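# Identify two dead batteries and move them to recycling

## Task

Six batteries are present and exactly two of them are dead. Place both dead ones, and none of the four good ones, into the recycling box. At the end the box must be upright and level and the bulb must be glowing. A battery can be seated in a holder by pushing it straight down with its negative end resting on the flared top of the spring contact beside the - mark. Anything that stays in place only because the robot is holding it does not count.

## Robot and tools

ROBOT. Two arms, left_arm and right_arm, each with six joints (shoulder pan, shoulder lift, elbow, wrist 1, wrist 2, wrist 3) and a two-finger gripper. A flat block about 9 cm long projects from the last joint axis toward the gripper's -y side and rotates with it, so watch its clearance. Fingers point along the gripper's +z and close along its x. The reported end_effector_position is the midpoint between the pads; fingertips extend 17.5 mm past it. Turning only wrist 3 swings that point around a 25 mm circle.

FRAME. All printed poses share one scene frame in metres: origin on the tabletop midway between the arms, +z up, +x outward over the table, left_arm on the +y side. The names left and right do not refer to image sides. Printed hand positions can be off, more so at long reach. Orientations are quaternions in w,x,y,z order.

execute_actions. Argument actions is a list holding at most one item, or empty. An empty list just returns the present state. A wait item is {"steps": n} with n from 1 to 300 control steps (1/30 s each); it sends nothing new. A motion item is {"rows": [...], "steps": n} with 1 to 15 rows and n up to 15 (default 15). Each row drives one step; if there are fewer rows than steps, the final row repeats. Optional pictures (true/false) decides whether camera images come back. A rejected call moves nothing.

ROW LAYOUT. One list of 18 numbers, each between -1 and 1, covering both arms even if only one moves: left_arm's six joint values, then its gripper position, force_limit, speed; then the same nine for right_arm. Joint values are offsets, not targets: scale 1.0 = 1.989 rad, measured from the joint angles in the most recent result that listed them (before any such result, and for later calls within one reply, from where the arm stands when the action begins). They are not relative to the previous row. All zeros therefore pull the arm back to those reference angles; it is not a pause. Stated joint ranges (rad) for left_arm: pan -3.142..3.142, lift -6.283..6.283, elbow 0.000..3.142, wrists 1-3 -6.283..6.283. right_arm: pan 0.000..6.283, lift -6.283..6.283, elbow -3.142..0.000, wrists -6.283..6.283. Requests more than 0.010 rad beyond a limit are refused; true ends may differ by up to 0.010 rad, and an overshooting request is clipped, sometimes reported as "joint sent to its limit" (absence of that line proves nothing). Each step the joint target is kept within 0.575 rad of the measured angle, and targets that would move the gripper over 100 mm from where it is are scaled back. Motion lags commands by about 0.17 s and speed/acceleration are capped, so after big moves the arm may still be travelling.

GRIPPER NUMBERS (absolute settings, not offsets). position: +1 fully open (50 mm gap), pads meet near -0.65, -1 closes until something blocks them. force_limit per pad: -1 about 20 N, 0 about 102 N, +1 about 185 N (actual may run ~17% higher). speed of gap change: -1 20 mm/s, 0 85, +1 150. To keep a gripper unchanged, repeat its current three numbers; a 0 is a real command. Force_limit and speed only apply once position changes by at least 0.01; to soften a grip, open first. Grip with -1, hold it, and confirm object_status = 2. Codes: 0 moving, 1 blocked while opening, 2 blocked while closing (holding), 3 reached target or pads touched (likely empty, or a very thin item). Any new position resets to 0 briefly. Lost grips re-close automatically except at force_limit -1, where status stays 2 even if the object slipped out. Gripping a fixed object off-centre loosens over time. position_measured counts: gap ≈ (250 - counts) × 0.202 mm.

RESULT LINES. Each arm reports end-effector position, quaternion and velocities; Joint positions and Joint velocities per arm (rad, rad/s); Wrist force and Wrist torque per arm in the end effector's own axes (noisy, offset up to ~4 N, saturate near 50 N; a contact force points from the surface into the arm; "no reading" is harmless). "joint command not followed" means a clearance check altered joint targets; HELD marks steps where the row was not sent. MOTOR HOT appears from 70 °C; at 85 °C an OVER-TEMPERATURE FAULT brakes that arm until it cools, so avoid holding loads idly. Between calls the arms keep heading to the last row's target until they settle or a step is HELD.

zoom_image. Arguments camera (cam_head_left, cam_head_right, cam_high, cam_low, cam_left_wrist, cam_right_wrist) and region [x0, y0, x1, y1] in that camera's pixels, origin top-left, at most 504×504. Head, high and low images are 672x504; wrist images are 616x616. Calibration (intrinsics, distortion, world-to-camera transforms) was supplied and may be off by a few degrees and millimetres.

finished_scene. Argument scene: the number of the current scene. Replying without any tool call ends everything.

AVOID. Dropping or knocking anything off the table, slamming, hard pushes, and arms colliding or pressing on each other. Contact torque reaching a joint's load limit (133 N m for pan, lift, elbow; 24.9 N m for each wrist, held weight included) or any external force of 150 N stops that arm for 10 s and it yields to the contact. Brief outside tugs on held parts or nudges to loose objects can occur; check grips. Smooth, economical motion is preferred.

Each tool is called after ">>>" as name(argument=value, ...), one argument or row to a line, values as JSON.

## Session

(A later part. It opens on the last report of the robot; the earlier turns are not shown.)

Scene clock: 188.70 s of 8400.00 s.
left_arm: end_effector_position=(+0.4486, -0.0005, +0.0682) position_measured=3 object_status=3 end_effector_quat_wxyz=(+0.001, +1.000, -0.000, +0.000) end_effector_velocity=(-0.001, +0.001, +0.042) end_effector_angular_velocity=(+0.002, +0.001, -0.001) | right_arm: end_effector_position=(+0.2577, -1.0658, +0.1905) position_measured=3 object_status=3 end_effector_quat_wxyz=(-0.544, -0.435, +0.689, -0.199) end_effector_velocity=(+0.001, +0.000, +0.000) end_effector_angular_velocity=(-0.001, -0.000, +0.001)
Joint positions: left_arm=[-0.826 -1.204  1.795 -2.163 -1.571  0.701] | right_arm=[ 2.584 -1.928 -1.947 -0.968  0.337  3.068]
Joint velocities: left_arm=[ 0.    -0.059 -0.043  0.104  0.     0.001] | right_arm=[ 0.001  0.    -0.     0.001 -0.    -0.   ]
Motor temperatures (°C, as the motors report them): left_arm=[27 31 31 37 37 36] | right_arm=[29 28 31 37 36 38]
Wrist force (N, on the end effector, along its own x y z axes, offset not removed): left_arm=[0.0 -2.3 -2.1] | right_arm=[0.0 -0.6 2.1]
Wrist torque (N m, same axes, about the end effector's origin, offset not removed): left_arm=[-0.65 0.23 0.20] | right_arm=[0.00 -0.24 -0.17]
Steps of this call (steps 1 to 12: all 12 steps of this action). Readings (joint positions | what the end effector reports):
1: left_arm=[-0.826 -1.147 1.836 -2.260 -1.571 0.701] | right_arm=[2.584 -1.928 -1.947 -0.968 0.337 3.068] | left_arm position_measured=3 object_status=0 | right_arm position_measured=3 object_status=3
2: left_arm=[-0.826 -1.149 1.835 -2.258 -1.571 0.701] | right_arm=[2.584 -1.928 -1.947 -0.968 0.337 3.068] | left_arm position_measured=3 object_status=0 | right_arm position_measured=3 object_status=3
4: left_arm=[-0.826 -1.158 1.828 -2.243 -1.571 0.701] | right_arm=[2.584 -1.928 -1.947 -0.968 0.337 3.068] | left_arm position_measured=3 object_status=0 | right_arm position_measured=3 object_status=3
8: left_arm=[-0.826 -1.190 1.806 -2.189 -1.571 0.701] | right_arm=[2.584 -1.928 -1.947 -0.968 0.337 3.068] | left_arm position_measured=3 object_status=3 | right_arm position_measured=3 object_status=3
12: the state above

>>> execute_actions(
  actions=[
    {"rows":[[0.006,0.008,-0.02,0.012,0,0.2,1,0,0,0,0,0,0,0,0,1,0,0],[0.012,0.019,-0.038,0.019,0,0.4,1,0,0,0,0,0,0,0,0,1,0,0],[0.018,0.03,-0.056,0.026,0,0.6,1,0,0,0,0,0,0,0,0,1,0,0],[0.025,0.042,-0.074,0.032,0,0.8,1,0,0,0,0,0,0,0,0,1,0,0],[0.031,0.0533,-0.0913,0.0385,0,0.9524,1,0,0,0,0,0,0,0,0,1,0,0]],"steps":15},
  ],
  pictures=false,
)

>>> execute_actions(
  actions=[
    {"steps":30},
  ],
)

Scene clock: 193.10 s of 8400.00 s.
left_arm: end_effector_position=(+0.5250, -0.0200, +0.0748) position_measured=3 object_status=3 end_effector_quat_wxyz=(+0.000, +0.905, -0.424, -0.000) end_effector_velocity=(+0.065, -0.053, +0.001) end_effector_angular_velocity=(-0.003, -0.002, -2.566) | right_arm: end_effector_position=(+0.2577, -1.0658, +0.1905) position_measured=3 object_status=3 end_effector_quat_wxyz=(-0.544, -0.435, +0.689, -0.199) end_effector_velocity=(-0.001, -0.000, +0.001) end_effector_angular_velocity=(-0.001, -0.002, -0.001)
Joint positions: left_arm=[-0.767 -1.103  1.622 -2.089 -1.571  1.636] | right_arm=[ 2.584 -1.928 -1.947 -0.968  0.337  3.068]
Joint velocities: left_arm=[ 0.023  0.044 -0.07   0.024  0.     2.589] | right_arm=[-0.001  0.001  0.     0.001  0.     0.   ]
Motor temperatures (°C, as the motors report them): left_arm=[27 31 31 37 37 36] | right_arm=[29 28 31 37 36 38]
Wrist force (N, on the end effector, along its own x y z axes, offset not removed): left_arm=[-3.6 -0.9 -1.7] | right_arm=[-0.7 0.9 2.6]
Wrist torque (N m, same axes, about the end effector's origin, offset not removed): left_arm=[-0.63 0.85 0.17] | right_arm=[0.27 0.01 -0.08]
Steps of this call (steps 1 to 30: the robot went on to your last target; steps 31 to 90: nothing new was sent; then 0.90 s passed at rest; steps 91 to 105: all 15 steps of this action). Readings (joint positions | what the end effector reports):
91: left_arm=[-0.826 -1.211 1.790 -2.151 -1.571 0.701] | right_arm=[2.584 -1.928 -1.947 -0.968 0.337 3.068] | left_arm position_measured=3 object_status=3 | right_arm position_measured=3 object_status=3
92: left_arm=[-0.824 -1.208 1.786 -2.149 -1.571 0.707] | right_arm=[2.584 -1.928 -1.947 -0.968 0.337 3.068] | left_arm position_measured=3 object_status=3 | right_arm position_measured=3 object_status=3
94: left_arm=[-0.815 -1.191 1.761 -2.139 -1.571 0.767] | right_arm=[2.584 -1.928 -1.947 -0.968 0.337 3.068] | left_arm position_measured=3 object_status=3 | right_arm position_measured=3 object_status=3
98: left_arm=[-0.785 -1.136 1.674 -2.107 -1.571 1.031] | right_arm=[2.584 -1.928 -1.947 -0.968 0.337 3.068] | left_arm position_measured=3 object_status=3 | right_arm position_measured=3 object_status=3
105: the state above

Scene clock: 194.10 s of 8400.00 s.
left_arm: end_effector_position=(+0.5327, -0.0429, +0.0749) position_measured=3 object_status=3 end_effector_quat_wxyz=(-0.000, -0.609, +0.793, -0.000) end_effector_velocity=(-0.000, +0.000, -0.001) end_effector_angular_velocity=(+0.001, +0.001, -0.006) | right_arm: end_effector_position=(+0.2577, -1.0658, +0.1905) position_measured=3 object_status=3 end_effector_quat_wxyz=(-0.544, -0.435, +0.689, -0.199) end_effector_velocity=(+0.000, +0.000, +0.000) end_effector_angular_velocity=(+0.001, +0.001, +0.001)
Joint positions: left_arm=[-0.764 -1.098  1.614 -2.086 -1.571  2.594] | right_arm=[ 2.584 -1.928 -1.947 -0.968  0.337  3.068]
Joint velocities: left_arm=[ 0.     0.     0.001  0.    -0.     0.006] | right_arm=[ 0.     0.001  0.    -0.001  0.    -0.001]
Motor temperatures (°C, as the motors report them): left_arm=[27 31 31 37 37 36] | right_arm=[29 28 31 37 36 38]
Wrist force (N, on the end effector, along its own x y z axes, offset not removed): left_arm=[-2.4 1.2 1.0] | right_arm=[-0.3 -0.1 2.2]
Wrist torque (N m, same axes, about the end effector's origin, offset not removed): left_arm=[-0.11 0.60 0.04] | right_arm=[0.05 -0.13 -0.19]
Steps of this call (steps 1 to 30: the robot went on to your last target). Readings (joint positions | what the end effector reports):
1: left_arm=[-0.766 -1.102 1.620 -2.088 -1.571 1.724] | right_arm=[2.584 -1.928 -1.947 -0.968 0.337 3.068] | left_arm position_measured=3 object_status=3 | right_arm position_measured=3 object_status=3
2: left_arm=[-0.766 -1.101 1.618 -2.088 -1.571 1.812] | right_arm=[2.584 -1.928 -1.947 -0.968 0.337 3.068] | left_arm position_measured=3 object_status=3 | right_arm position_measured=3 object_status=3
4: left_arm=[-0.765 -1.100 1.616 -2.087 -1.571 1.988] | right_arm=[2.584 -1.928 -1.947 -0.968 0.337 3.068] | left_arm position_measured=3 object_status=3 | right_arm position_measured=3 object_status=3
8: left_arm=[-0.765 -1.099 1.614 -2.087 -1.571 2.329] | right_arm=[2.584 -1.928 -1.947 -0.968 0.337 3.068] | left_arm position_measured=3 object_status=3 | right_arm position_measured=3 object_status=3
30: the state above
camera_calibration (this result's frames):
cam_left_wrist: T_world_to_cam=[[-0.240681, -0.970559, 0.00936109, 0.079756], [-0.935219, 0.234476, 0.265303, 0.492205], [-0.259687, 0.0550988, -0.96412, 0.360816], [0, 0, 0, 1]] pos_world=[0.573214, -0.0578831, 0.21654]
cam_right_wrist: T_world_to_cam=[[-0.0337284, -0.319322, 0.947046, -0.518626], [-0.590759, 0.770694, 0.23882, 0.92235], [-0.806143, -0.551421, -0.214636, -0.191299], [0, 0, 0, 1]] pos_world=[0.373179, -0.981945, 0.229827]

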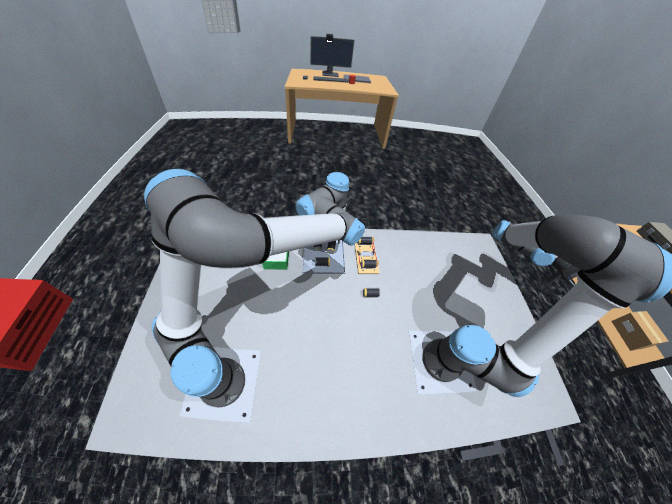

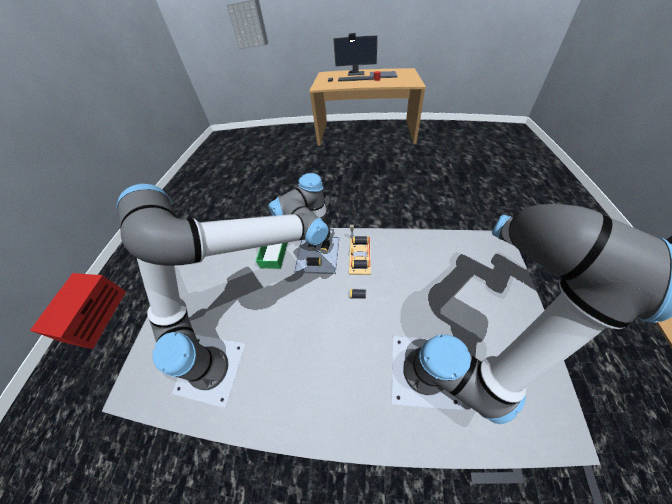

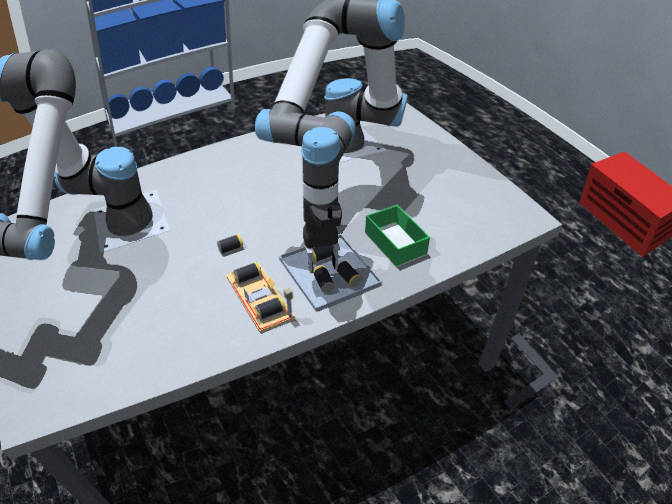

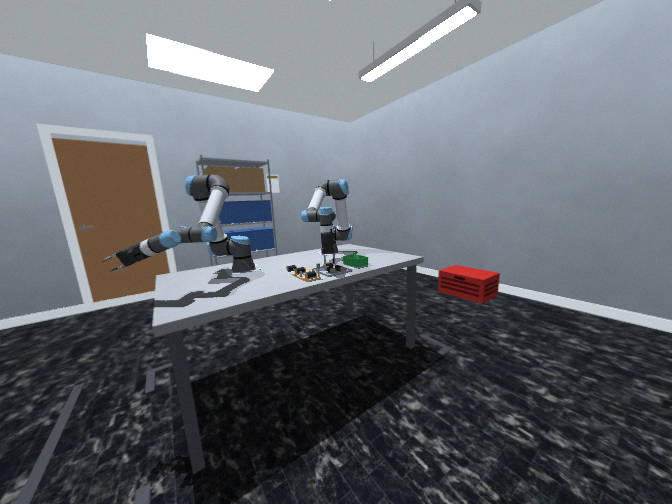

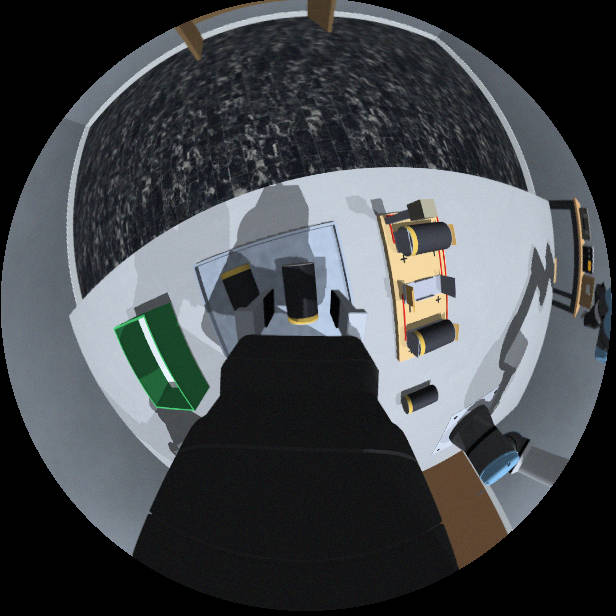

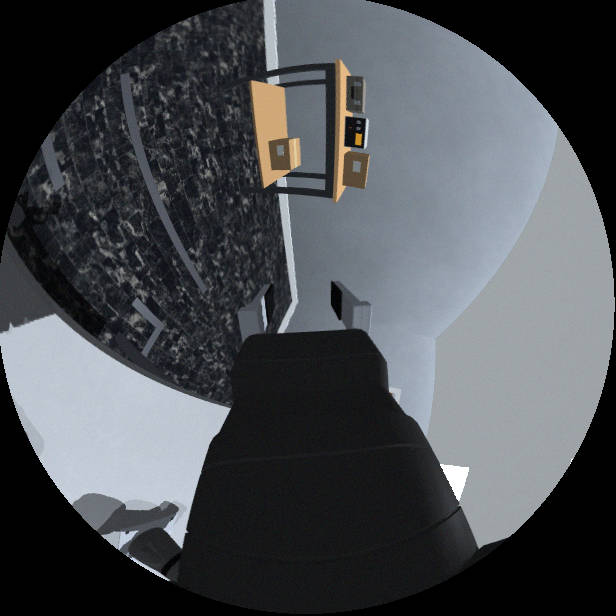

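>>> execute_actions(
  actions=[
    {"rows":[[0,0.003,0.0025,-0.0055,0,-0.03,0.75,0,0,0,0,0,0,0,0,1,0,0],[0,0.008,0.0065,-0.0145,0,-0.0439,0.75,0,0,0,0,0,0,0,0,1,0,0],[0,0.013,0.0105,-0.0235,0,-0.0439,0.75,0,0,0,0,0,0,0,0,1,0,0],[0,0.018,0.0143,-0.0323,0,-0.0439,0.75,0,0,0,0,0,0,0,0,1,0,0],[0,0.023,0.018,-0.041,0,-0.0439,0.75,0,0,0,0,0,0,0,0,1,0,0],[0,0.027,0.0208,-0.0478,0,-0.0439,0.75,0,0,0,0,0,0,0,0,1,0,0],[0,0.0305,0.0233,-0.0538,0,-0.0439,0.75,0,0,0,0,0,0,0,0,1,0,0]],"steps":15},
  ],
  pictures=false,
)

>>> execute_actions(
  actions=[
    {"steps":12},
  ],
)

Scene clock: 200.97 s of 8400.00 s.
left_arm: end_effector_position=(+0.5332, -0.0409, +0.0300) position_measured=41 object_status=3 end_effector_quat_wxyz=(-0.000, -0.642, +0.767, +0.000) end_effector_velocity=(+0.000, +0.001, -0.024) end_effector_angular_velocity=(-0.001, -0.001, +0.021) | right_arm: end_effector_position=(+0.2577, -1.0658, +0.1905) position_measured=3 object_status=3 end_effector_quat_wxyz=(-0.544, -0.435, +0.689, -0.199) end_effector_velocity=(+0.001, +0.000, -0.000) end_effector_angular_velocity=(-0.001, -0.001, +0.001)
Joint positions: left_arm=[-0.764 -1.041  1.657 -2.187 -1.571  2.51 ] | right_arm=[ 2.584 -1.928 -1.947 -0.968  0.337  3.068]
Joint velocities: left_arm=[ 0.001  0.032  0.023 -0.056 -0.    -0.02 ] | right_arm=[ 0.001 -0.001  0.     0.002  0.     0.   ]
Motor temperatures (°C, as the motors report them): left_arm=[27 31 31 37 37 36] | right_arm=[29 28 31 37 36 38]
Wrist force (N, on the end effector, along its own x y z axes, offset not removed): left_arm=[-0.9 -2.2 2.1] | right_arm=[-0.1 -0.5 2.7]
Wrist torque (N m, same axes, about the end effector's origin, offset not removed): left_arm=[-0.62 0.33 0.07] | right_arm=[0.08 -0.17 -0.03]
Steps of this call (steps 1 to 15: the robot went on to your last target; steps 16 to 90: nothing new was sent; then 3.37 s passed at rest; steps 91 to 105: all 15 steps of this action). Readings (joint positions | what the end effector reports):
91: left_arm=[-0.764 -1.098 1.614 -2.086 -1.571 2.595] | right_arm=[2.584 -1.928 -1.947 -0.968 0.337 3.068] | left_arm position_measured=8 object_status=0 | right_arm position_measured=3 object_status=3
92: left_arm=[-0.764 -1.097 1.614 -2.088 -1.571 2.590] | right_arm=[2.584 -1.928 -1.947 -0.968 0.337 3.068] | left_arm position_measured=23 object_status=0 | right_arm position_measured=3 object_status=3
94: left_arm=[-0.764 -1.091 1.620 -2.099 -1.571 2.561] | right_arm=[2.584 -1.928 -1.947 -0.968 0.337 3.068] | left_arm position_measured=41 object_status=0 | right_arm position_measured=3 object_status=3
98: left_arm=[-0.764 -1.064 1.640 -2.146 -1.571 2.525] | right_arm=[2.584 -1.928 -1.947 -0.968 0.337 3.068] | left_arm position_measured=41 object_status=0 | right_arm position_measured=3 object_status=3
105: the state above

Scene clock: 201.37 s of 8400.00 s.
left_arm: end_effector_position=(+0.5332, -0.0408, +0.0273) position_measured=41 object_status=3 end_effector_quat_wxyz=(-0.000, -0.643, +0.766, -0.000) end_effector_velocity=(+0.000, +0.001, -0.002) end_effector_angular_velocity=(+0.001, +0.001, +0.000) | right_arm: end_effector_position=(+0.2577, -1.0658, +0.1905) position_measured=3 object_status=3 end_effector_quat_wxyz=(-0.544, -0.435, +0.689, -0.199) end_effector_velocity=(-0.001, -0.000, +0.000) end_effector_angular_velocity=(-0.000, -0.001, -0.001)
Joint positions: left_arm=[-0.764 -1.038  1.66  -2.193 -1.571  2.507] | right_arm=[ 2.584 -1.928 -1.947 -0.968  0.337  3.068]
Joint velocities: left_arm=[ 0.001  0.002  0.001 -0.002 -0.     0.001] | right_arm=[-0.001  0.    -0.     0.     0.     0.   ]
Motor temperatures (°C, as the motors report them): left_arm=[27 31 31 37 37 36] | right_arm=[29 28 31 37 36 38]
Wrist force (N, on the end effector, along its own x y z axes, offset not removed): left_arm=[-0.9 -2.7 2.4] | right_arm=[1.2 0.1 2.3]
Wrist torque (N m, same axes, about the end effector's origin, offset not removed): left_arm=[-0.69 0.47 0.12] | right_arm=[0.17 -0.38 -0.22]
Steps of this call (steps 1 to 12: the robot went on to your last target). Readings (joint positions | what the end effector reports):
1: left_arm=[-0.764 -1.040 1.658 -2.188 -1.571 2.509] | right_arm=[2.584 -1.928 -1.947 -0.968 0.337 3.068] | left_arm position_measured=41 object_status=3 | right_arm position_measured=3 object_status=3
2: left_arm=[-0.764 -1.040 1.658 -2.190 -1.571 2.509] | right_arm=[2.584 -1.928 -1.947 -0.968 0.337 3.068] | left_arm position_measured=41 object_status=3 | right_arm position_measured=3 object_status=3
4: left_arm=[-0.764 -1.039 1.659 -2.191 -1.571 2.508] | right_arm=[2.584 -1.928 -1.947 -0.968 0.337 3.068] | left_arm position_measured=41 object_status=3 | right_arm position_measured=3 object_status=3
8: left_arm=[-0.764 -1.038 1.660 -2.193 -1.571 2.507] | right_arm=[2.584 -1.928 -1.947 -0.968 0.337 3.068] | left_arm position_measured=41 object_status=3 | right_arm position_measured=3 object_status=3
12: the state above
camera_calibration (this result's frames):
cam_left_wrist: T_world_to_cam=[[-0.155211, -0.987837, 0.00933551, 0.0361137], [-0.952081, 0.152101, 0.265342, 0.510414], [-0.263535, 0.032296, -0.964109, 0.315987], [0, 0, 0, 1]] pos_world=[0.574835, -0.052165, 0.168874]
cam_right_wrist: T_world_to_cam=[[-0.0337284, -0.319322, 0.947046, -0.518626], [-0.590759, 0.770694, 0.23882, 0.92235], [-0.806143, -0.551421, -0.214636, -0.191299], [0, 0, 0, 1]] pos_world=[0.373179, -0.981945, 0.229827]

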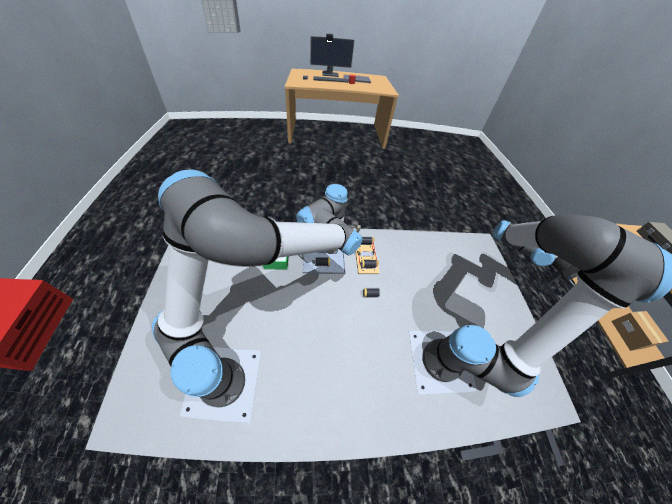

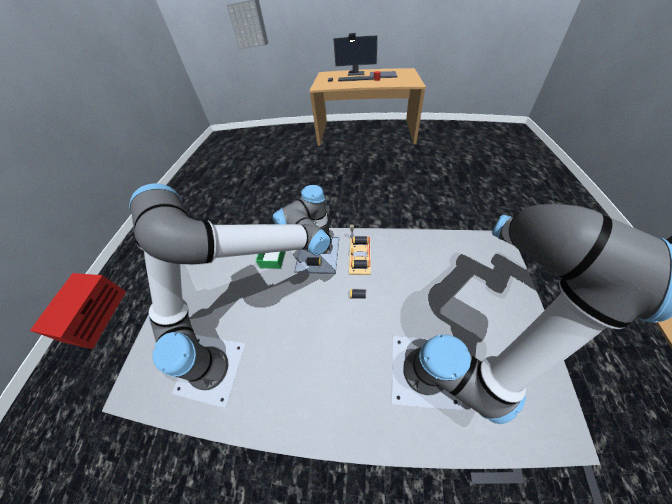

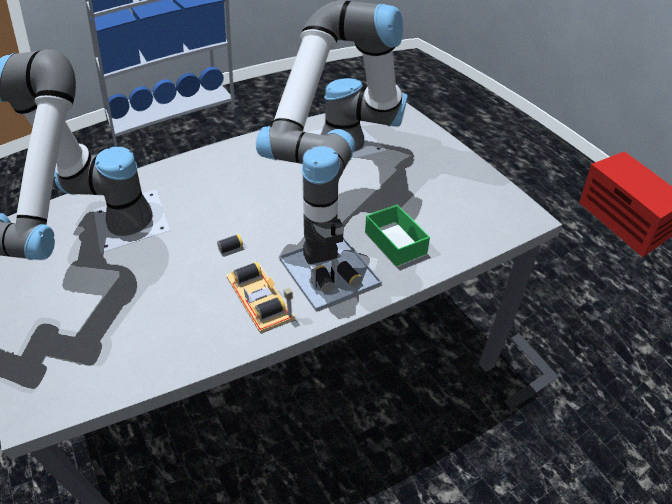

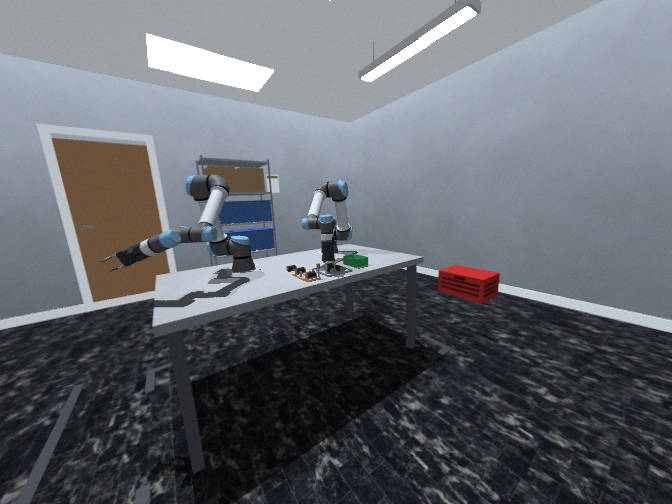

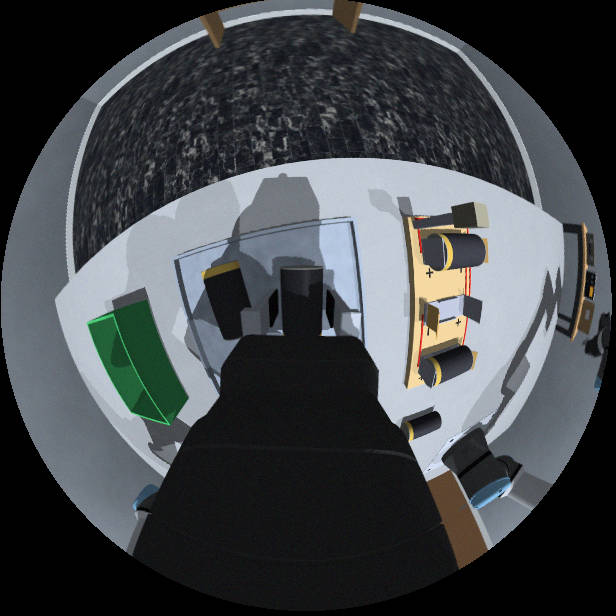

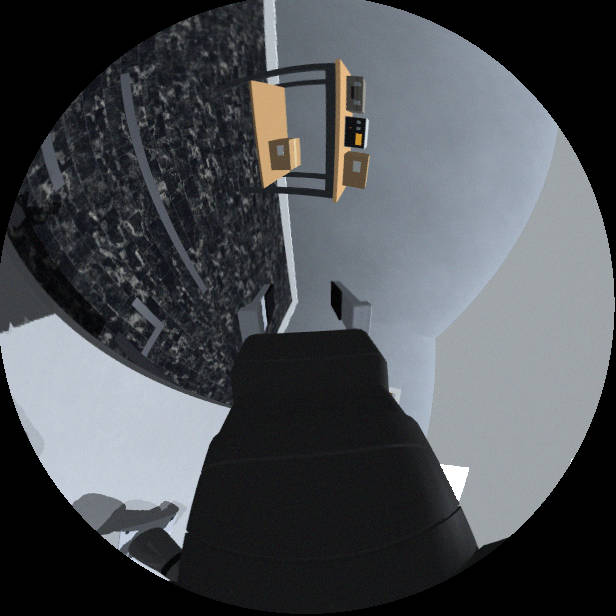

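Grip, lift.

>>> execute_actions(
  actions=[
    {"rows":[[0,0,0,0,0,0,-1,0,0,0,0,0,0,0,0,1,0,0]],"steps":12},
  ],
  pictures=false,
)

>>> execute_actions(
  actions=[
    {"rows":[[0,-0.004,-0.003,0.007,0,0,-1,0,0,0,0,0,0,0,0,1,0,0],[0,-0.01,-0.007,0.017,0,0,-1,0,0,0,0,0,0,0,0,1,0,0],[0,-0.017,-0.012,0.029,0,0,-1,0,0,0,0,0,0,0,0,1,0,0],[0,-0.024,-0.018,0.042,0,0,-1,0,0,0,0,0,0,0,0,1,0,0],[0,-0.031,-0.024,0.055,0,0,-1,0,0,0,0,0,0,0,0,1,0,0],[0,-0.04,-0.033,0.073,0,0,-1,0,0,0,0,0,0,0,0,1,0,0]],"steps":15},
  ],
)

>>> zoom_image(
  camera="cam_left_wrist",
  region=[240, 240, 360, 340],
)

Scene clock: 206.30 s of 8400.00 s.
left_arm: end_effector_position=(+0.5332, -0.0408, +0.0272) position_measured=93 object_status=2 end_effector_quat_wxyz=(-0.000, -0.643, +0.766, -0.000) end_effector_velocity=(+0.000, +0.000, +0.000) end_effector_angular_velocity=(-0.000, -0.000, +0.000) | right_arm: end_effector_position=(+0.2577, -1.0658, +0.1905) position_measured=3 object_status=3 end_effector_quat_wxyz=(-0.544, -0.435, +0.689, -0.199) end_effector_velocity=(-0.000, -0.000, -0.001) end_effector_angular_velocity=(+0.001, +0.001, -0.001)
Joint positions: left_arm=[-0.764 -1.037  1.66  -2.193 -1.571  2.507] | right_arm=[ 2.584 -1.928 -1.947 -0.968  0.337  3.068]
Joint velocities: left_arm=[ 0. -0. -0. -0. -0. -0.] | right_arm=[-0.001 -0.001 -0.    -0.     0.    -0.   ]
Motor temperatures (°C, as the motors report them): left_arm=[27 31 31 37 37 36] | right_arm=[29 28 31 37 36 38]
Wrist force (N, on the end effector, along its own x y z axes, offset not removed): left_arm=[-1.2 -1.2 1.0] | right_arm=[-0.1 0.5 2.2]
Wrist torque (N m, same axes, about the end effector's origin, offset not removed): left_arm=[-0.50 0.27 -0.02] | right_arm=[0.17 -0.13 -0.09]
Steps of this call (steps 1 to 15: the robot went on to your last target; steps 16 to 90: nothing new was sent; then 1.53 s passed at rest; steps 91 to 102: all 12 steps of this action). Readings (joint positions | what the end effector reports):
91: left_arm=[-0.764 -1.037 1.660 -2.193 -1.571 2.507] | right_arm=[2.584 -1.928 -1.947 -0.968 0.337 3.068] | left_arm position_measured=46 object_status=0 | right_arm position_measured=3 object_status=3
92: left_arm=[-0.764 -1.037 1.660 -2.193 -1.571 2.507] | right_arm=[2.584 -1.928 -1.947 -0.968 0.337 3.068] | left_arm position_measured=60 object_status=0 | right_arm position_measured=3 object_status=3
94: left_arm=[-0.764 -1.037 1.660 -2.193 -1.571 2.507] | right_arm=[2.584 -1.928 -1.947 -0.968 0.337 3.068] | left_arm position_measured=88 object_status=0 | right_arm position_measured=3 object_status=3
98: left_arm=[-0.764 -1.037 1.660 -2.193 -1.571 2.507] | right_arm=[2.584 -1.928 -1.947 -0.968 0.337 3.068] | left_arm position_measured=93 object_status=0 | right_arm position_measured=3 object_status=3
102: the state above

Scene clock: 206.80 s of 8400.00 s.
left_arm: end_effector_position=(+0.5334, -0.0409, +0.0879) position_measured=93 object_status=2 end_effector_quat_wxyz=(-0.000, -0.643, +0.766, -0.000) end_effector_velocity=(-0.001, +0.001, +0.033) end_effector_angular_velocity=(+0.001, +0.001, +0.000) | right_arm: end_effector_position=(+0.2577, -1.0658, +0.1905) position_measured=3 object_status=3 end_effector_quat_wxyz=(-0.544, -0.435, +0.689, -0.199) end_effector_velocity=(-0.000, -0.000, +0.000) end_effector_angular_velocity=(+0.000, -0.001, -0.001)
Joint positions: left_arm=[-0.764 -1.112  1.598 -2.057 -1.571  2.507] | right_arm=[ 2.584 -1.928 -1.947 -0.968  0.337  3.068]
Joint velocities: left_arm=[-0.    -0.04  -0.034  0.075  0.    -0.001] | right_arm=[-0.001  0.001 -0.    -0.     0.    -0.   ]
Motor temperatures (°C, as the motors report them): left_arm=[27 31 31 37 37 36] | right_arm=[29 28 31 37 36 38]
Wrist force (N, on the end effector, along its own x y z axes, offset not removed): left_arm=[-2.0 0.6 3.9] | right_arm=[-0.4 0.0 2.0]
Wrist torque (N m, same axes, about the end effector's origin, offset not removed): left_arm=[-0.04 0.43 0.18] | right_arm=[0.08 -0.06 -0.14]
Steps of this call (steps 1 to 15: all 15 steps of this action). Readings (joint positions | what the end effector reports):
1: left_arm=[-0.764 -1.038 1.660 -2.193 -1.571 2.507] | right_arm=[2.584 -1.928 -1.947 -0.968 0.337 3.068] | left_arm position_measured=93 object_status=2 | right_arm position_measured=3 object_status=3
2: left_arm=[-0.764 -1.039 1.659 -2.191 -1.571 2.507] | right_arm=[2.584 -1.928 -1.947 -0.968 0.337 3.068] | left_arm position_measured=93 object_status=2 | right_arm position_measured=3 object_status=3
4: left_arm=[-0.764 -1.047 1.653 -2.178 -1.571 2.507] | right_arm=[2.584 -1.928 -1.947 -0.968 0.337 3.068] | left_arm position_measured=93 object_status=2 | right_arm position_measured=3 object_status=3
8: left_arm=[-0.764 -1.084 1.623 -2.113 -1.571 2.507] | right_arm=[2.584 -1.928 -1.947 -0.968 0.337 3.068] | left_arm position_measured=93 object_status=2 | right_arm position_measured=3 object_status=3
15: the state above
camera_calibration (this result's frames):
cam_left_wrist: T_world_to_cam=[[-0.155138, -0.987847, 0.00952295, 0.0353582], [-0.952149, 0.152088, 0.265105, 0.494554], [-0.263332, 0.0320607, -0.964172, 0.374376], [0, 0, 0, 1]] pos_world=[0.57496, -0.0522898, 0.229518]
cam_right_wrist: T_world_to_cam=[[-0.0337286, -0.319321, 0.947046, -0.518626], [-0.590759, 0.770694, 0.23882, 0.922351], [-0.806143, -0.551421, -0.214636, -0.191299], [0, 0, 0, 1]] pos_world=[0.373179, -0.981945, 0.229827]

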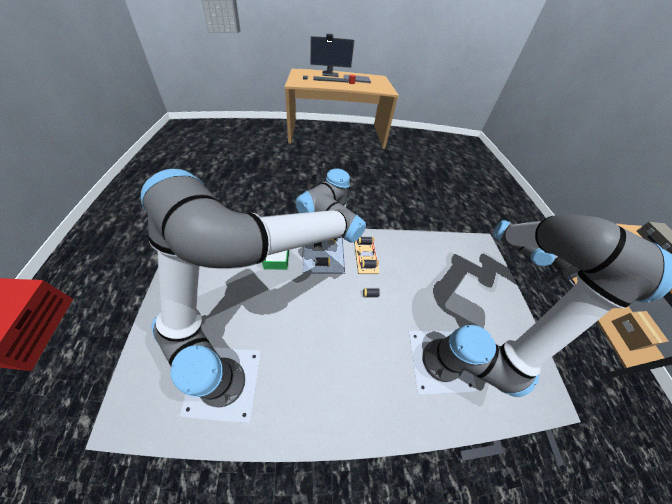

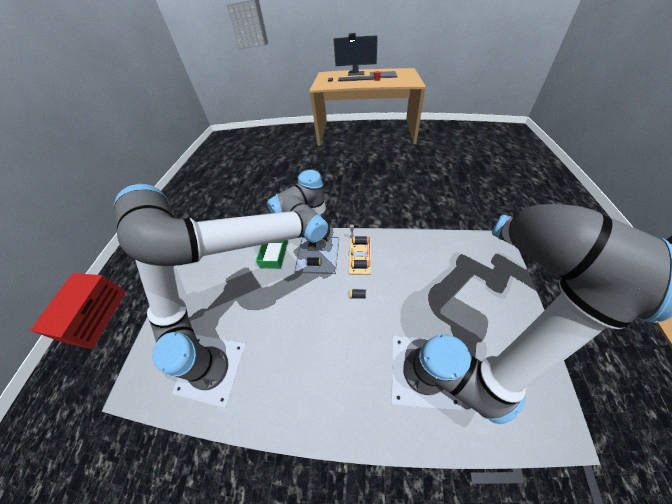

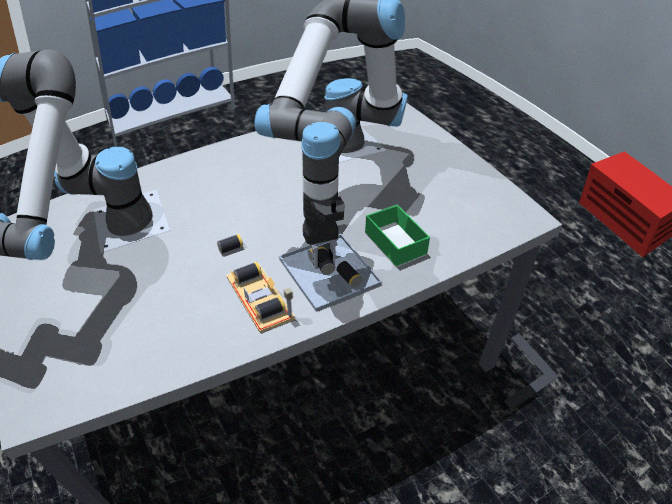

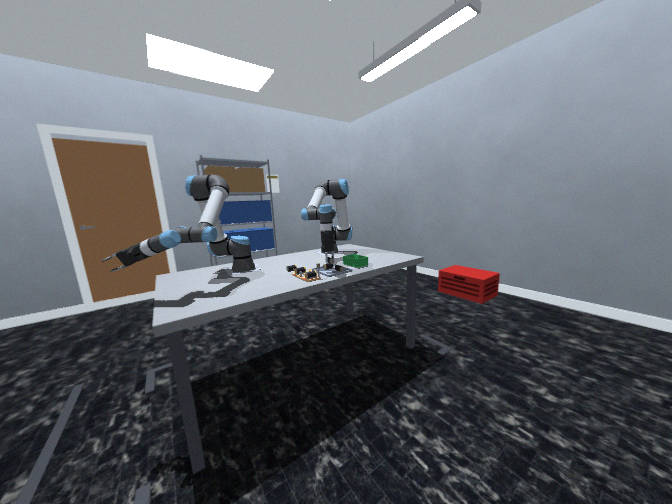

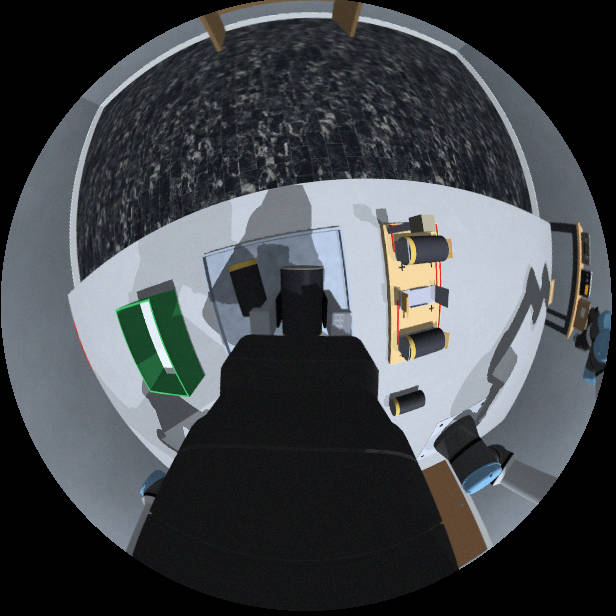

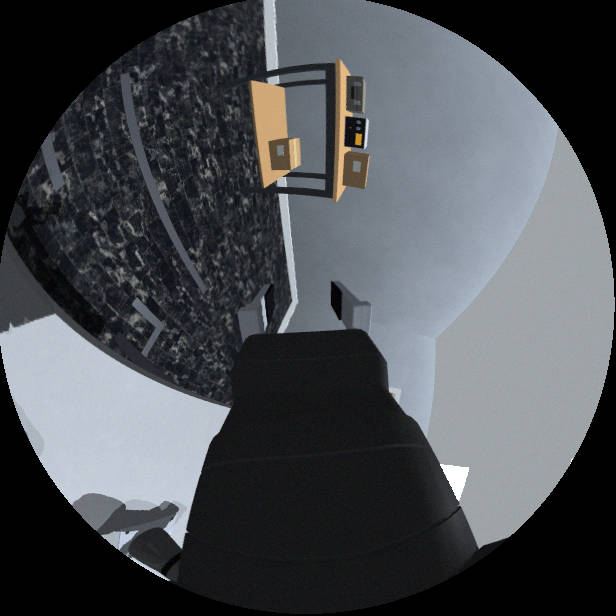

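Region (240, 240, 360, 340) of cam_left_wrist's 616x616 image, scaled by 4.200, with more detail than that image has.

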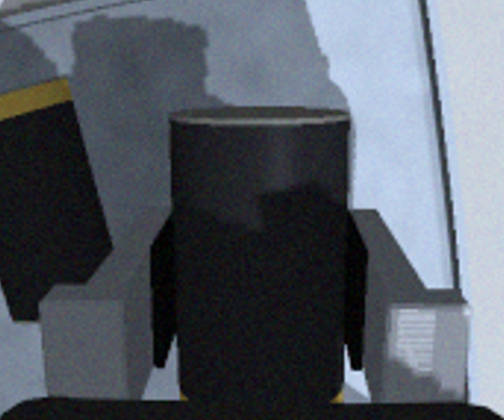

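>>> execute_actions(
  actions=[
    {"rows":[[-0.006,0.006,-0.016,0.01,0,-0.2,-1,0,0,0,0,0,0,0,0,1,0,0],[-0.012,0.015,-0.03,0.015,0,-0.4,-1,0,0,0,0,0,0,0,0,1,0,0],[-0.018,0.024,-0.044,0.02,0,-0.6,-1,0,0,0,0,0,0,0,0,1,0,0],[-0.024,0.033,-0.058,0.025,0,-0.8,-1,0,0,0,0,0,0,0,0,1,0,0],[-0.03,0.042,-0.072,0.03,0,-0.9658,-1,0,0,0,0,0,0,0,0,1,0,0],[-0.036,0.051,-0.086,0.035,0,-0.9658,-1,0,0,0,0,0,0,0,0,1,0,0],[-0.042,0.06,-0.1,0.04,0,-0.9658,-1,0,0,0,0,0,0,0,0,1,0,0],[-0.048,0.069,-0.114,0.045,0,-0.9658,-1,0,0,0,0,0,0,0,0,1,0,0],[-0.054,0.078,-0.129,0.051,0,-0.9658,-1,0,0,0,0,0,0,0,0,1,0,0],[-0.06,0.086,-0.143,0.057,0,-0.9658,-1,0,0,0,0,0,0,0,0,1,0,0],[-0.066,0.094,-0.157,0.063,0,-0.9658,-1,0,0,0,0,0,0,0,0,1,0,0],[-0.072,0.102,-0.171,0.069,0,-0.9658,-1,0,0,0,0,0,0,0,0,1,0,0],[-0.078,0.111,-0.185,0.074,0,-0.9658,-1,0,0,0,0,0,0,0,0,1,0,0],[-0.084,0.119,-0.199,0.08,0,-0.9658,-1,0,0,0,0,0,0,0,0,1,0,0],[-0.0888,0.1271,-0.2126,0.0855,0,-0.9658,-1,0,0,0,0,0,0,0,0,1,0,0]],"steps":15},
  ],
  pictures=false,
)

>>> execute_actions(
  actions=[
    {"steps":33},
  ],
)

Scene clock: 213.33 s of 8400.00 s.
left_arm: end_effector_position=(+0.5277, -0.1502, +0.0897) position_measured=93 object_status=2 end_effector_quat_wxyz=(-0.001, +0.893, -0.450, -0.002) end_effector_velocity=(-0.077, -0.310, -0.005) end_effector_angular_velocity=(+0.007, -0.007, +2.242) | right_arm: end_effector_position=(+0.2577, -1.0658, +0.1905) position_measured=3 object_status=3 end_effector_quat_wxyz=(-0.544, -0.435, +0.689, -0.199) end_effector_velocity=(+0.000, +0.000, -0.000) end_effector_angular_velocity=(+0.000, -0.000, +0.000)
Joint positions: left_arm=[-0.888 -0.937  1.308 -1.938 -1.571  1.572] | right_arm=[ 2.584 -1.928 -1.947 -0.968  0.337  3.068]
Joint velocities: left_arm=[-0.344  0.488 -0.81   0.323 -0.    -2.587] | right_arm=[ 0.  0.  0.  0.  0. -0.]
Motor temperatures (°C, as the motors report them): left_arm=[27 31 31 37 37 36] | right_arm=[29 28 31 37 36 38]
Wrist force (N, on the end effector, along its own x y z axes, offset not removed): left_arm=[-4.6 2.7 1.1] | right_arm=[0.8 -0.2 1.1]
Wrist torque (N m, same axes, about the end effector's origin, offset not removed): left_arm=[0.26 1.03 0.30] | right_arm=[0.13 -0.36 -0.16]
Steps of this call (steps 1 to 15: the robot went on to your last target; steps 16 to 90: nothing new was sent; then 3.03 s passed at rest; steps 91 to 105: all 15 steps of this action). Readings (joint positions | what the end effector reports):
91: left_arm=[-0.764 -1.117 1.594 -2.048 -1.571 2.507] | right_arm=[2.584 -1.928 -1.947 -0.968 0.337 3.068] | left_arm position_measured=93 object_status=2 | right_arm position_measured=3 object_status=3
92: left_arm=[-0.766 -1.115 1.591 -2.046 -1.571 2.501] | right_arm=[2.584 -1.928 -1.947 -0.968 0.337 3.068] | left_arm position_measured=93 object_status=2 | right_arm position_measured=3 object_status=3
94: left_arm=[-0.775 -1.102 1.570 -2.038 -1.571 2.441] | right_arm=[2.584 -1.928 -1.947 -0.968 0.337 3.068] | left_arm position_measured=93 object_status=2 | right_arm position_measured=3 object_status=3
98: left_arm=[-0.810 -1.051 1.492 -2.009 -1.571 2.177] | right_arm=[2.584 -1.928 -1.947 -0.968 0.337 3.068] | left_arm position_measured=93 object_status=2 | right_arm position_measured=3 object_status=3
105: the state above

Scene clock: 214.43 s of 8400.00 s.
left_arm: end_effector_position=(+0.4997, -0.1959, +0.0901) position_measured=93 object_status=2 end_effector_quat_wxyz=(+0.000, +1.000, -0.001, -0.000) end_effector_velocity=(-0.000, -0.000, +0.000) end_effector_angular_velocity=(-0.000, -0.000, +0.000) | right_arm: end_effector_position=(+0.2577, -1.0658, +0.1905) position_measured=3 object_status=3 end_effector_quat_wxyz=(-0.544, -0.435, +0.689, -0.199) end_effector_velocity=(-0.001, -0.000, +0.000) end_effector_angular_velocity=(-0.000, -0.001, -0.001)
Joint positions: left_arm=[-0.941 -0.86   1.176 -1.887 -1.571  0.587] | right_arm=[ 2.584 -1.928 -1.947 -0.968  0.337  3.068]
Joint velocities: left_arm=[-0.001  0.    -0.     0.     0.    -0.001] | right_arm=[-0.001  0.001  0.     0.     0.    -0.   ]
Motor temperatures (°C, as the motors report them): left_arm=[27 31 31 37 37 36] | right_arm=[29 28 31 37 36 38]
Wrist force (N, on the end effector, along its own x y z axes, offset not removed): left_arm=[-0.1 1.5 1.5] | right_arm=[-1.8 0.1 2.4]
Wrist torque (N m, same axes, about the end effector's origin, offset not removed): left_arm=[0.12 0.10 0.14] | right_arm=[0.15 0.19 -0.10]
Steps of this call (steps 1 to 33: the robot went on to your last target). Readings (joint positions | what the end effector reports):
1: left_arm=[-0.900 -0.921 1.281 -1.927 -1.571 1.484] | right_arm=[2.584 -1.928 -1.947 -0.968 0.337 3.068] | left_arm position_measured=93 object_status=2 | right_arm position_measured=3 object_status=3
2: left_arm=[-0.910 -0.906 1.256 -1.918 -1.571 1.396] | right_arm=[2.584 -1.928 -1.947 -0.968 0.337 3.068] | left_arm position_measured=93 object_status=2 | right_arm position_measured=3 object_status=3
4: left_arm=[-0.923 -0.886 1.221 -1.905 -1.571 1.220] | right_arm=[2.584 -1.928 -1.947 -0.968 0.337 3.068] | left_arm position_measured=93 object_status=2 | right_arm position_measured=3 object_status=3
8: left_arm=[-0.935 -0.868 1.190 -1.893 -1.571 0.876] | right_arm=[2.584 -1.928 -1.947 -0.968 0.337 3.068] | left_arm position_measured=93 object_status=2 | right_arm position_measured=3 object_status=3
33: the state above
camera_calibration (this result's frames):
cam_left_wrist: T_world_to_cam=[[0.999815, 0.0172597, 0.00853341, -0.503104], [0.0143741, -0.963976, 0.2656, -0.216148], [0.0128102, -0.265429, -0.964045, 0.176304], [0, 0, 0, 1]] pos_world=[0.503859, -0.152882, 0.231667]
cam_right_wrist: T_world_to_cam=[[-0.0337283, -0.319322, 0.947046, -0.518626], [-0.590759, 0.770694, 0.23882, 0.92235], [-0.806143, -0.551421, -0.214636, -0.191299], [0, 0, 0, 1]] pos_world=[0.373179, -0.981945, 0.229827]

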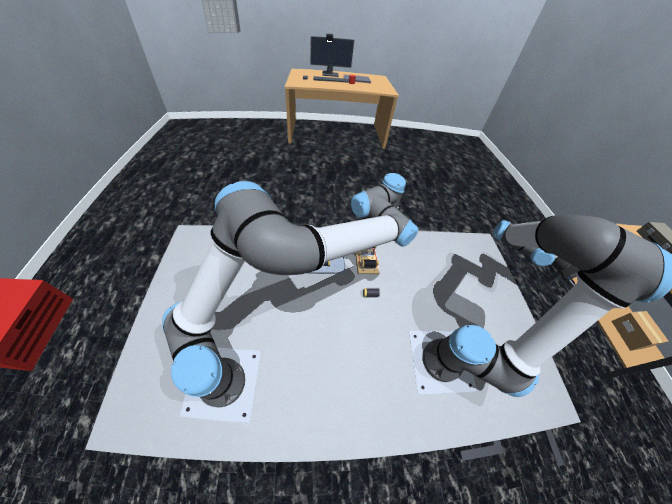

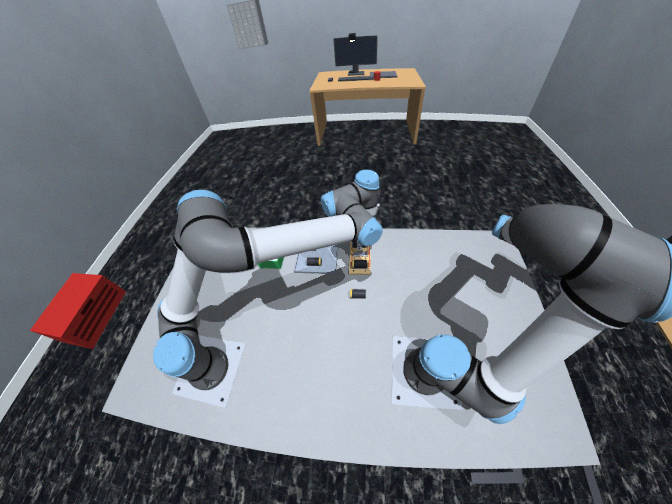

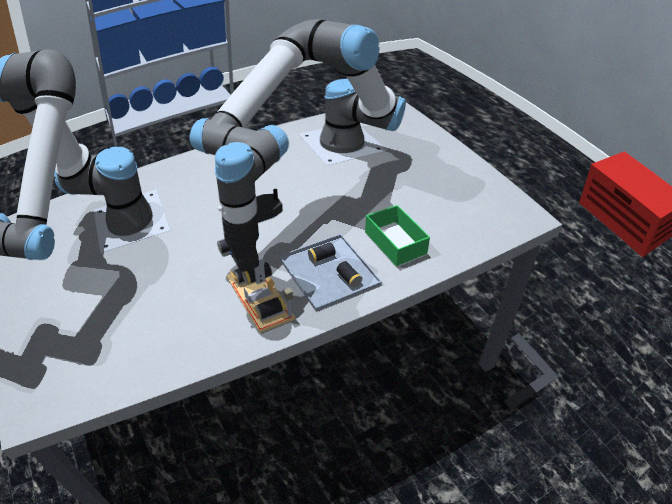

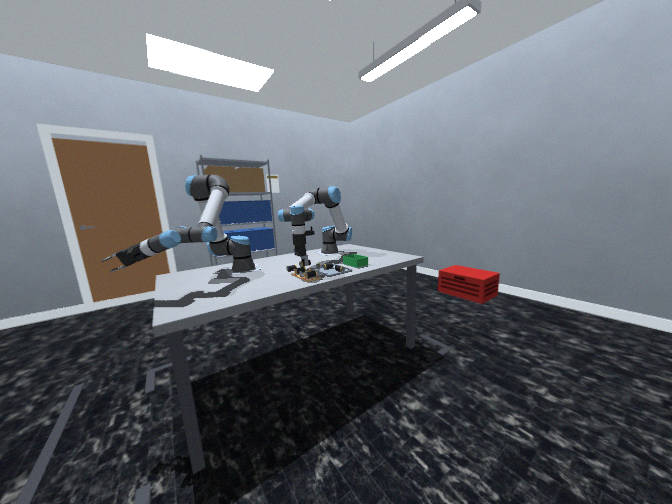

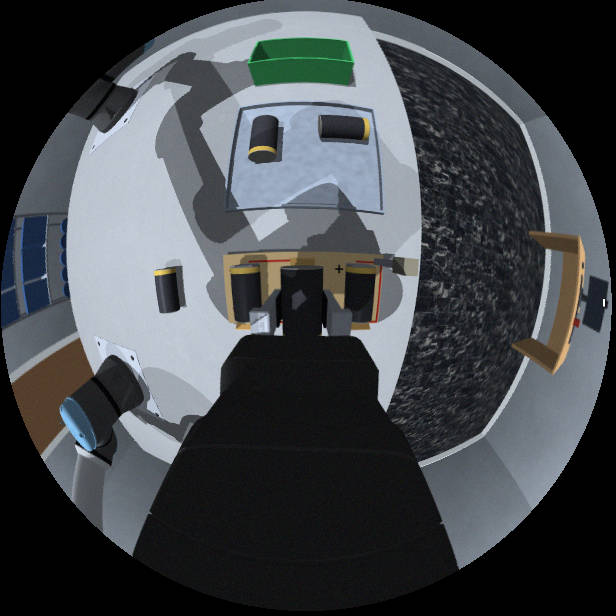

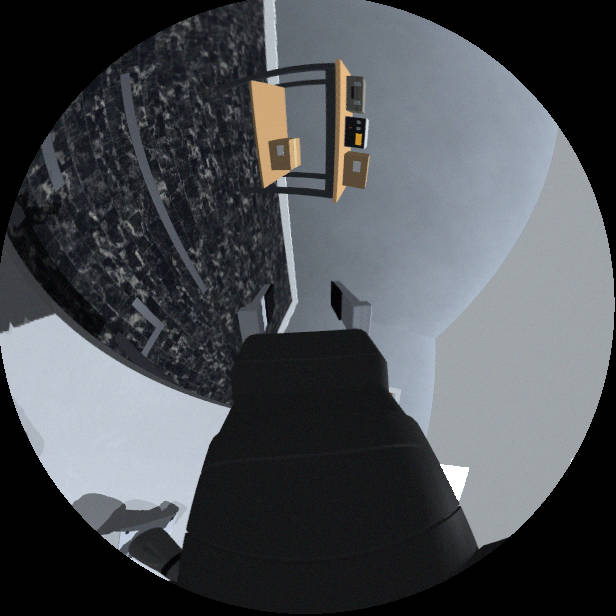

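>>> execute_actions(
  actions=[
    {"rows":[[0,0.002,0.0032,-0.0052,0,0,-1,0,0,0,0,0,0,0,0,1,0,0],[0,0.0041,0.0064,-0.0105,0,0,-1,0,0,0,0,0,0,0,0,1,0,0],[0,0.0062,0.0094,-0.0156,0,0,-1,0,0,0,0,0,0,0,0,1,0,0],[0,0.0084,0.0124,-0.0208,0,0,-1,0,0,0,0,0,0,0,0,1,0,0],[0,0.0107,0.0152,-0.0259,0,0,-1,0,0,0,0,0,0,0,0,1,0,0],[0,0.013,0.018,-0.031,0,0,-1,0,0,0,0,0,0,0,0,1,0,0],[0,0.0144,0.0196,-0.034,0,0,-1,0,0,0,0,0,0,0,0,1,0,0],[0,0.0159,0.0212,-0.0371,0,0,-1,0,0,0,0,0,0,0,0,1,0,0],[0,0.0173,0.0228,-0.0401,0,0,-1,0,0,0,0,0,0,0,0,1,0,0],[0,0.0188,0.0243,-0.0431,0,0,-1,0,0,0,0,0,0,0,0,1,0,0],[0,0.0202,0.0258,-0.046,0,0,-1,0,0,0,0,0,0,0,0,1,0,0],[0,0.0217,0.0273,-0.049,0,0,-1,0,0,0,0,0,0,0,0,1,0,0],[0,0.0232,0.0288,-0.052,0,0,-1,0,0,0,0,0,0,0,0,1,0,0],[0,0.0245,0.0299,-0.0544,0,0,-1,0,0,0,0,0,0,0,0,1,0,0]],"steps":15},
  ],
  pictures=false,
)

>>> execute_actions(
  actions=[
    {"steps":18},
  ],
  pictures=false,
)

Scene clock: 224.73 s of 8400.00 s.
left_arm: end_effector_position=(+0.4997, -0.1960, +0.0474) position_measured=93 object_status=2 end_effector_quat_wxyz=(+0.000, +1.000, -0.001, -0.000) end_effector_velocity=(-0.000, +0.001, -0.085) end_effector_angular_velocity=(+0.001, +0.001, +0.000) | right_arm: end_effector_position=(+0.2577, -1.0658, +0.1905) position_measured=3 object_status=3 end_effector_quat_wxyz=(-0.544, -0.435, +0.689, -0.199) end_effector_velocity=(+0.001, +0.000, -0.000) end_effector_angular_velocity=(+0.001, +0.001, +0.002)
Joint positions: left_arm=[-0.941 -0.822  1.224 -1.974 -1.571  0.587] | right_arm=[ 2.584 -1.928 -1.947 -0.968  0.337  3.068]
Joint velocities: left_arm=[ 0.     0.083  0.086 -0.167 -0.     0.   ] | right_arm=[ 0.002  0.    -0.    -0.002  0.     0.   ]
Motor temperatures (°C, as the motors report them): left_arm=[27 31 31 37 37 36] | right_arm=[29 28 31 37 36 38]
Wrist force (N, on the end effector, along its own x y z axes, offset not removed): left_arm=[-3.4 2.3 3.0] | right_arm=[-0.2 0.6 1.6]
Wrist torque (N m, same axes, about the end effector's origin, offset not removed): left_arm=[-0.26 0.72 0.20] | right_arm=[0.21 -0.11 -0.13]
Steps of this call (steps 1 to 15: the robot went on to your last target; steps 16 to 90: nothing new was sent; then 6.80 s passed at rest; steps 91 to 105: all 15 steps of this action). Readings (joint positions | what the end effector reports):
91: left_arm=[-0.941 -0.860 1.176 -1.887 -1.571 0.587] | right_arm=[2.584 -1.928 -1.947 -0.968 0.337 3.068] | left_arm position_measured=93 object_status=2 | right_arm position_measured=3 object_status=3
92: left_arm=[-0.941 -0.859 1.176 -1.888 -1.571 0.587] | right_arm=[2.584 -1.928 -1.947 -0.968 0.337 3.068] | left_arm position_measured=93 object_status=2 | right_arm position_measured=3 object_status=3
94: left_arm=[-0.941 -0.856 1.181 -1.896 -1.571 0.587] | right_arm=[2.584 -1.928 -1.947 -0.968 0.337 3.068] | left_arm position_measured=93 object_status=2 | right_arm position_measured=3 object_status=3
98: left_arm=[-0.941 -0.843 1.199 -1.926 -1.571 0.587] | right_arm=[2.584 -1.928 -1.947 -0.968 0.337 3.068] | left_arm position_measured=93 object_status=2 | right_arm position_measured=3 object_status=3
105: the state above

Scene clock: 225.33 s of 8400.00 s.
left_arm: end_effector_position=(+0.4997, -0.1959, +0.0367) position_measured=93 object_status=2 end_effector_quat_wxyz=(+0.000, +1.000, -0.001, -0.000) end_effector_velocity=(+0.000, +0.000, -0.000) end_effector_angular_velocity=(-0.000, +0.000, +0.003) | right_arm: end_effector_position=(+0.2577, -1.0658, +0.1905) position_measured=3 object_status=3 end_effector_quat_wxyz=(-0.544, -0.435, +0.689, -0.199) end_effector_velocity=(+0.000, -0.000, -0.000) end_effector_angular_velocity=(-0.000, -0.000, +0.000)
Joint positions: left_arm=[-0.941 -0.811  1.235 -1.995 -1.571  0.587] | right_arm=[ 2.584 -1.928 -1.947 -0.968  0.337  3.068]
Joint velocities: left_arm=[ 0.001  0.001  0.    -0.001 -0.    -0.002] | right_arm=[ 0.    -0.001  0.     0.001 -0.     0.   ]
Motor temperatures (°C, as the motors report them): left_arm=[27 31 31 37 37 36] | right_arm=[29 28 31 37 36 38]
Wrist force (N, on the end effector, along its own x y z axes, offset not removed): left_arm=[-0.7 0.3 1.5] | right_arm=[0.3 1.1 1.6]
Wrist torque (N m, same axes, about the end effector's origin, offset not removed): left_arm=[-0.59 0.19 0.13] | right_arm=[0.25 -0.20 -0.15]
Steps of this call (steps 1 to 18: the robot went on to your last target). Readings (joint positions | what the end effector reports):
1: left_arm=[-0.941 -0.819 1.227 -1.979 -1.571 0.587] | right_arm=[2.584 -1.928 -1.947 -0.968 0.337 3.068] | left_arm position_measured=93 object_status=2 | right_arm position_measured=3 object_status=3
2: left_arm=[-0.941 -0.817 1.229 -1.983 -1.571 0.587] | right_arm=[2.584 -1.928 -1.947 -0.968 0.337 3.068] | left_arm position_measured=93 object_status=2 | right_arm position_measured=3 object_status=3
4: left_arm=[-0.941 -0.814 1.231 -1.988 -1.571 0.587] | right_arm=[2.584 -1.928 -1.947 -0.968 0.337 3.068] | left_arm position_measured=93 object_status=2 | right_arm position_measured=3 object_status=3
8: left_arm=[-0.941 -0.812 1.234 -1.993 -1.571 0.587] | right_arm=[2.584 -1.928 -1.947 -0.968 0.337 3.068] | left_arm position_measured=93 object_status=2 | right_arm position_measured=3 object_status=3
18: the state above


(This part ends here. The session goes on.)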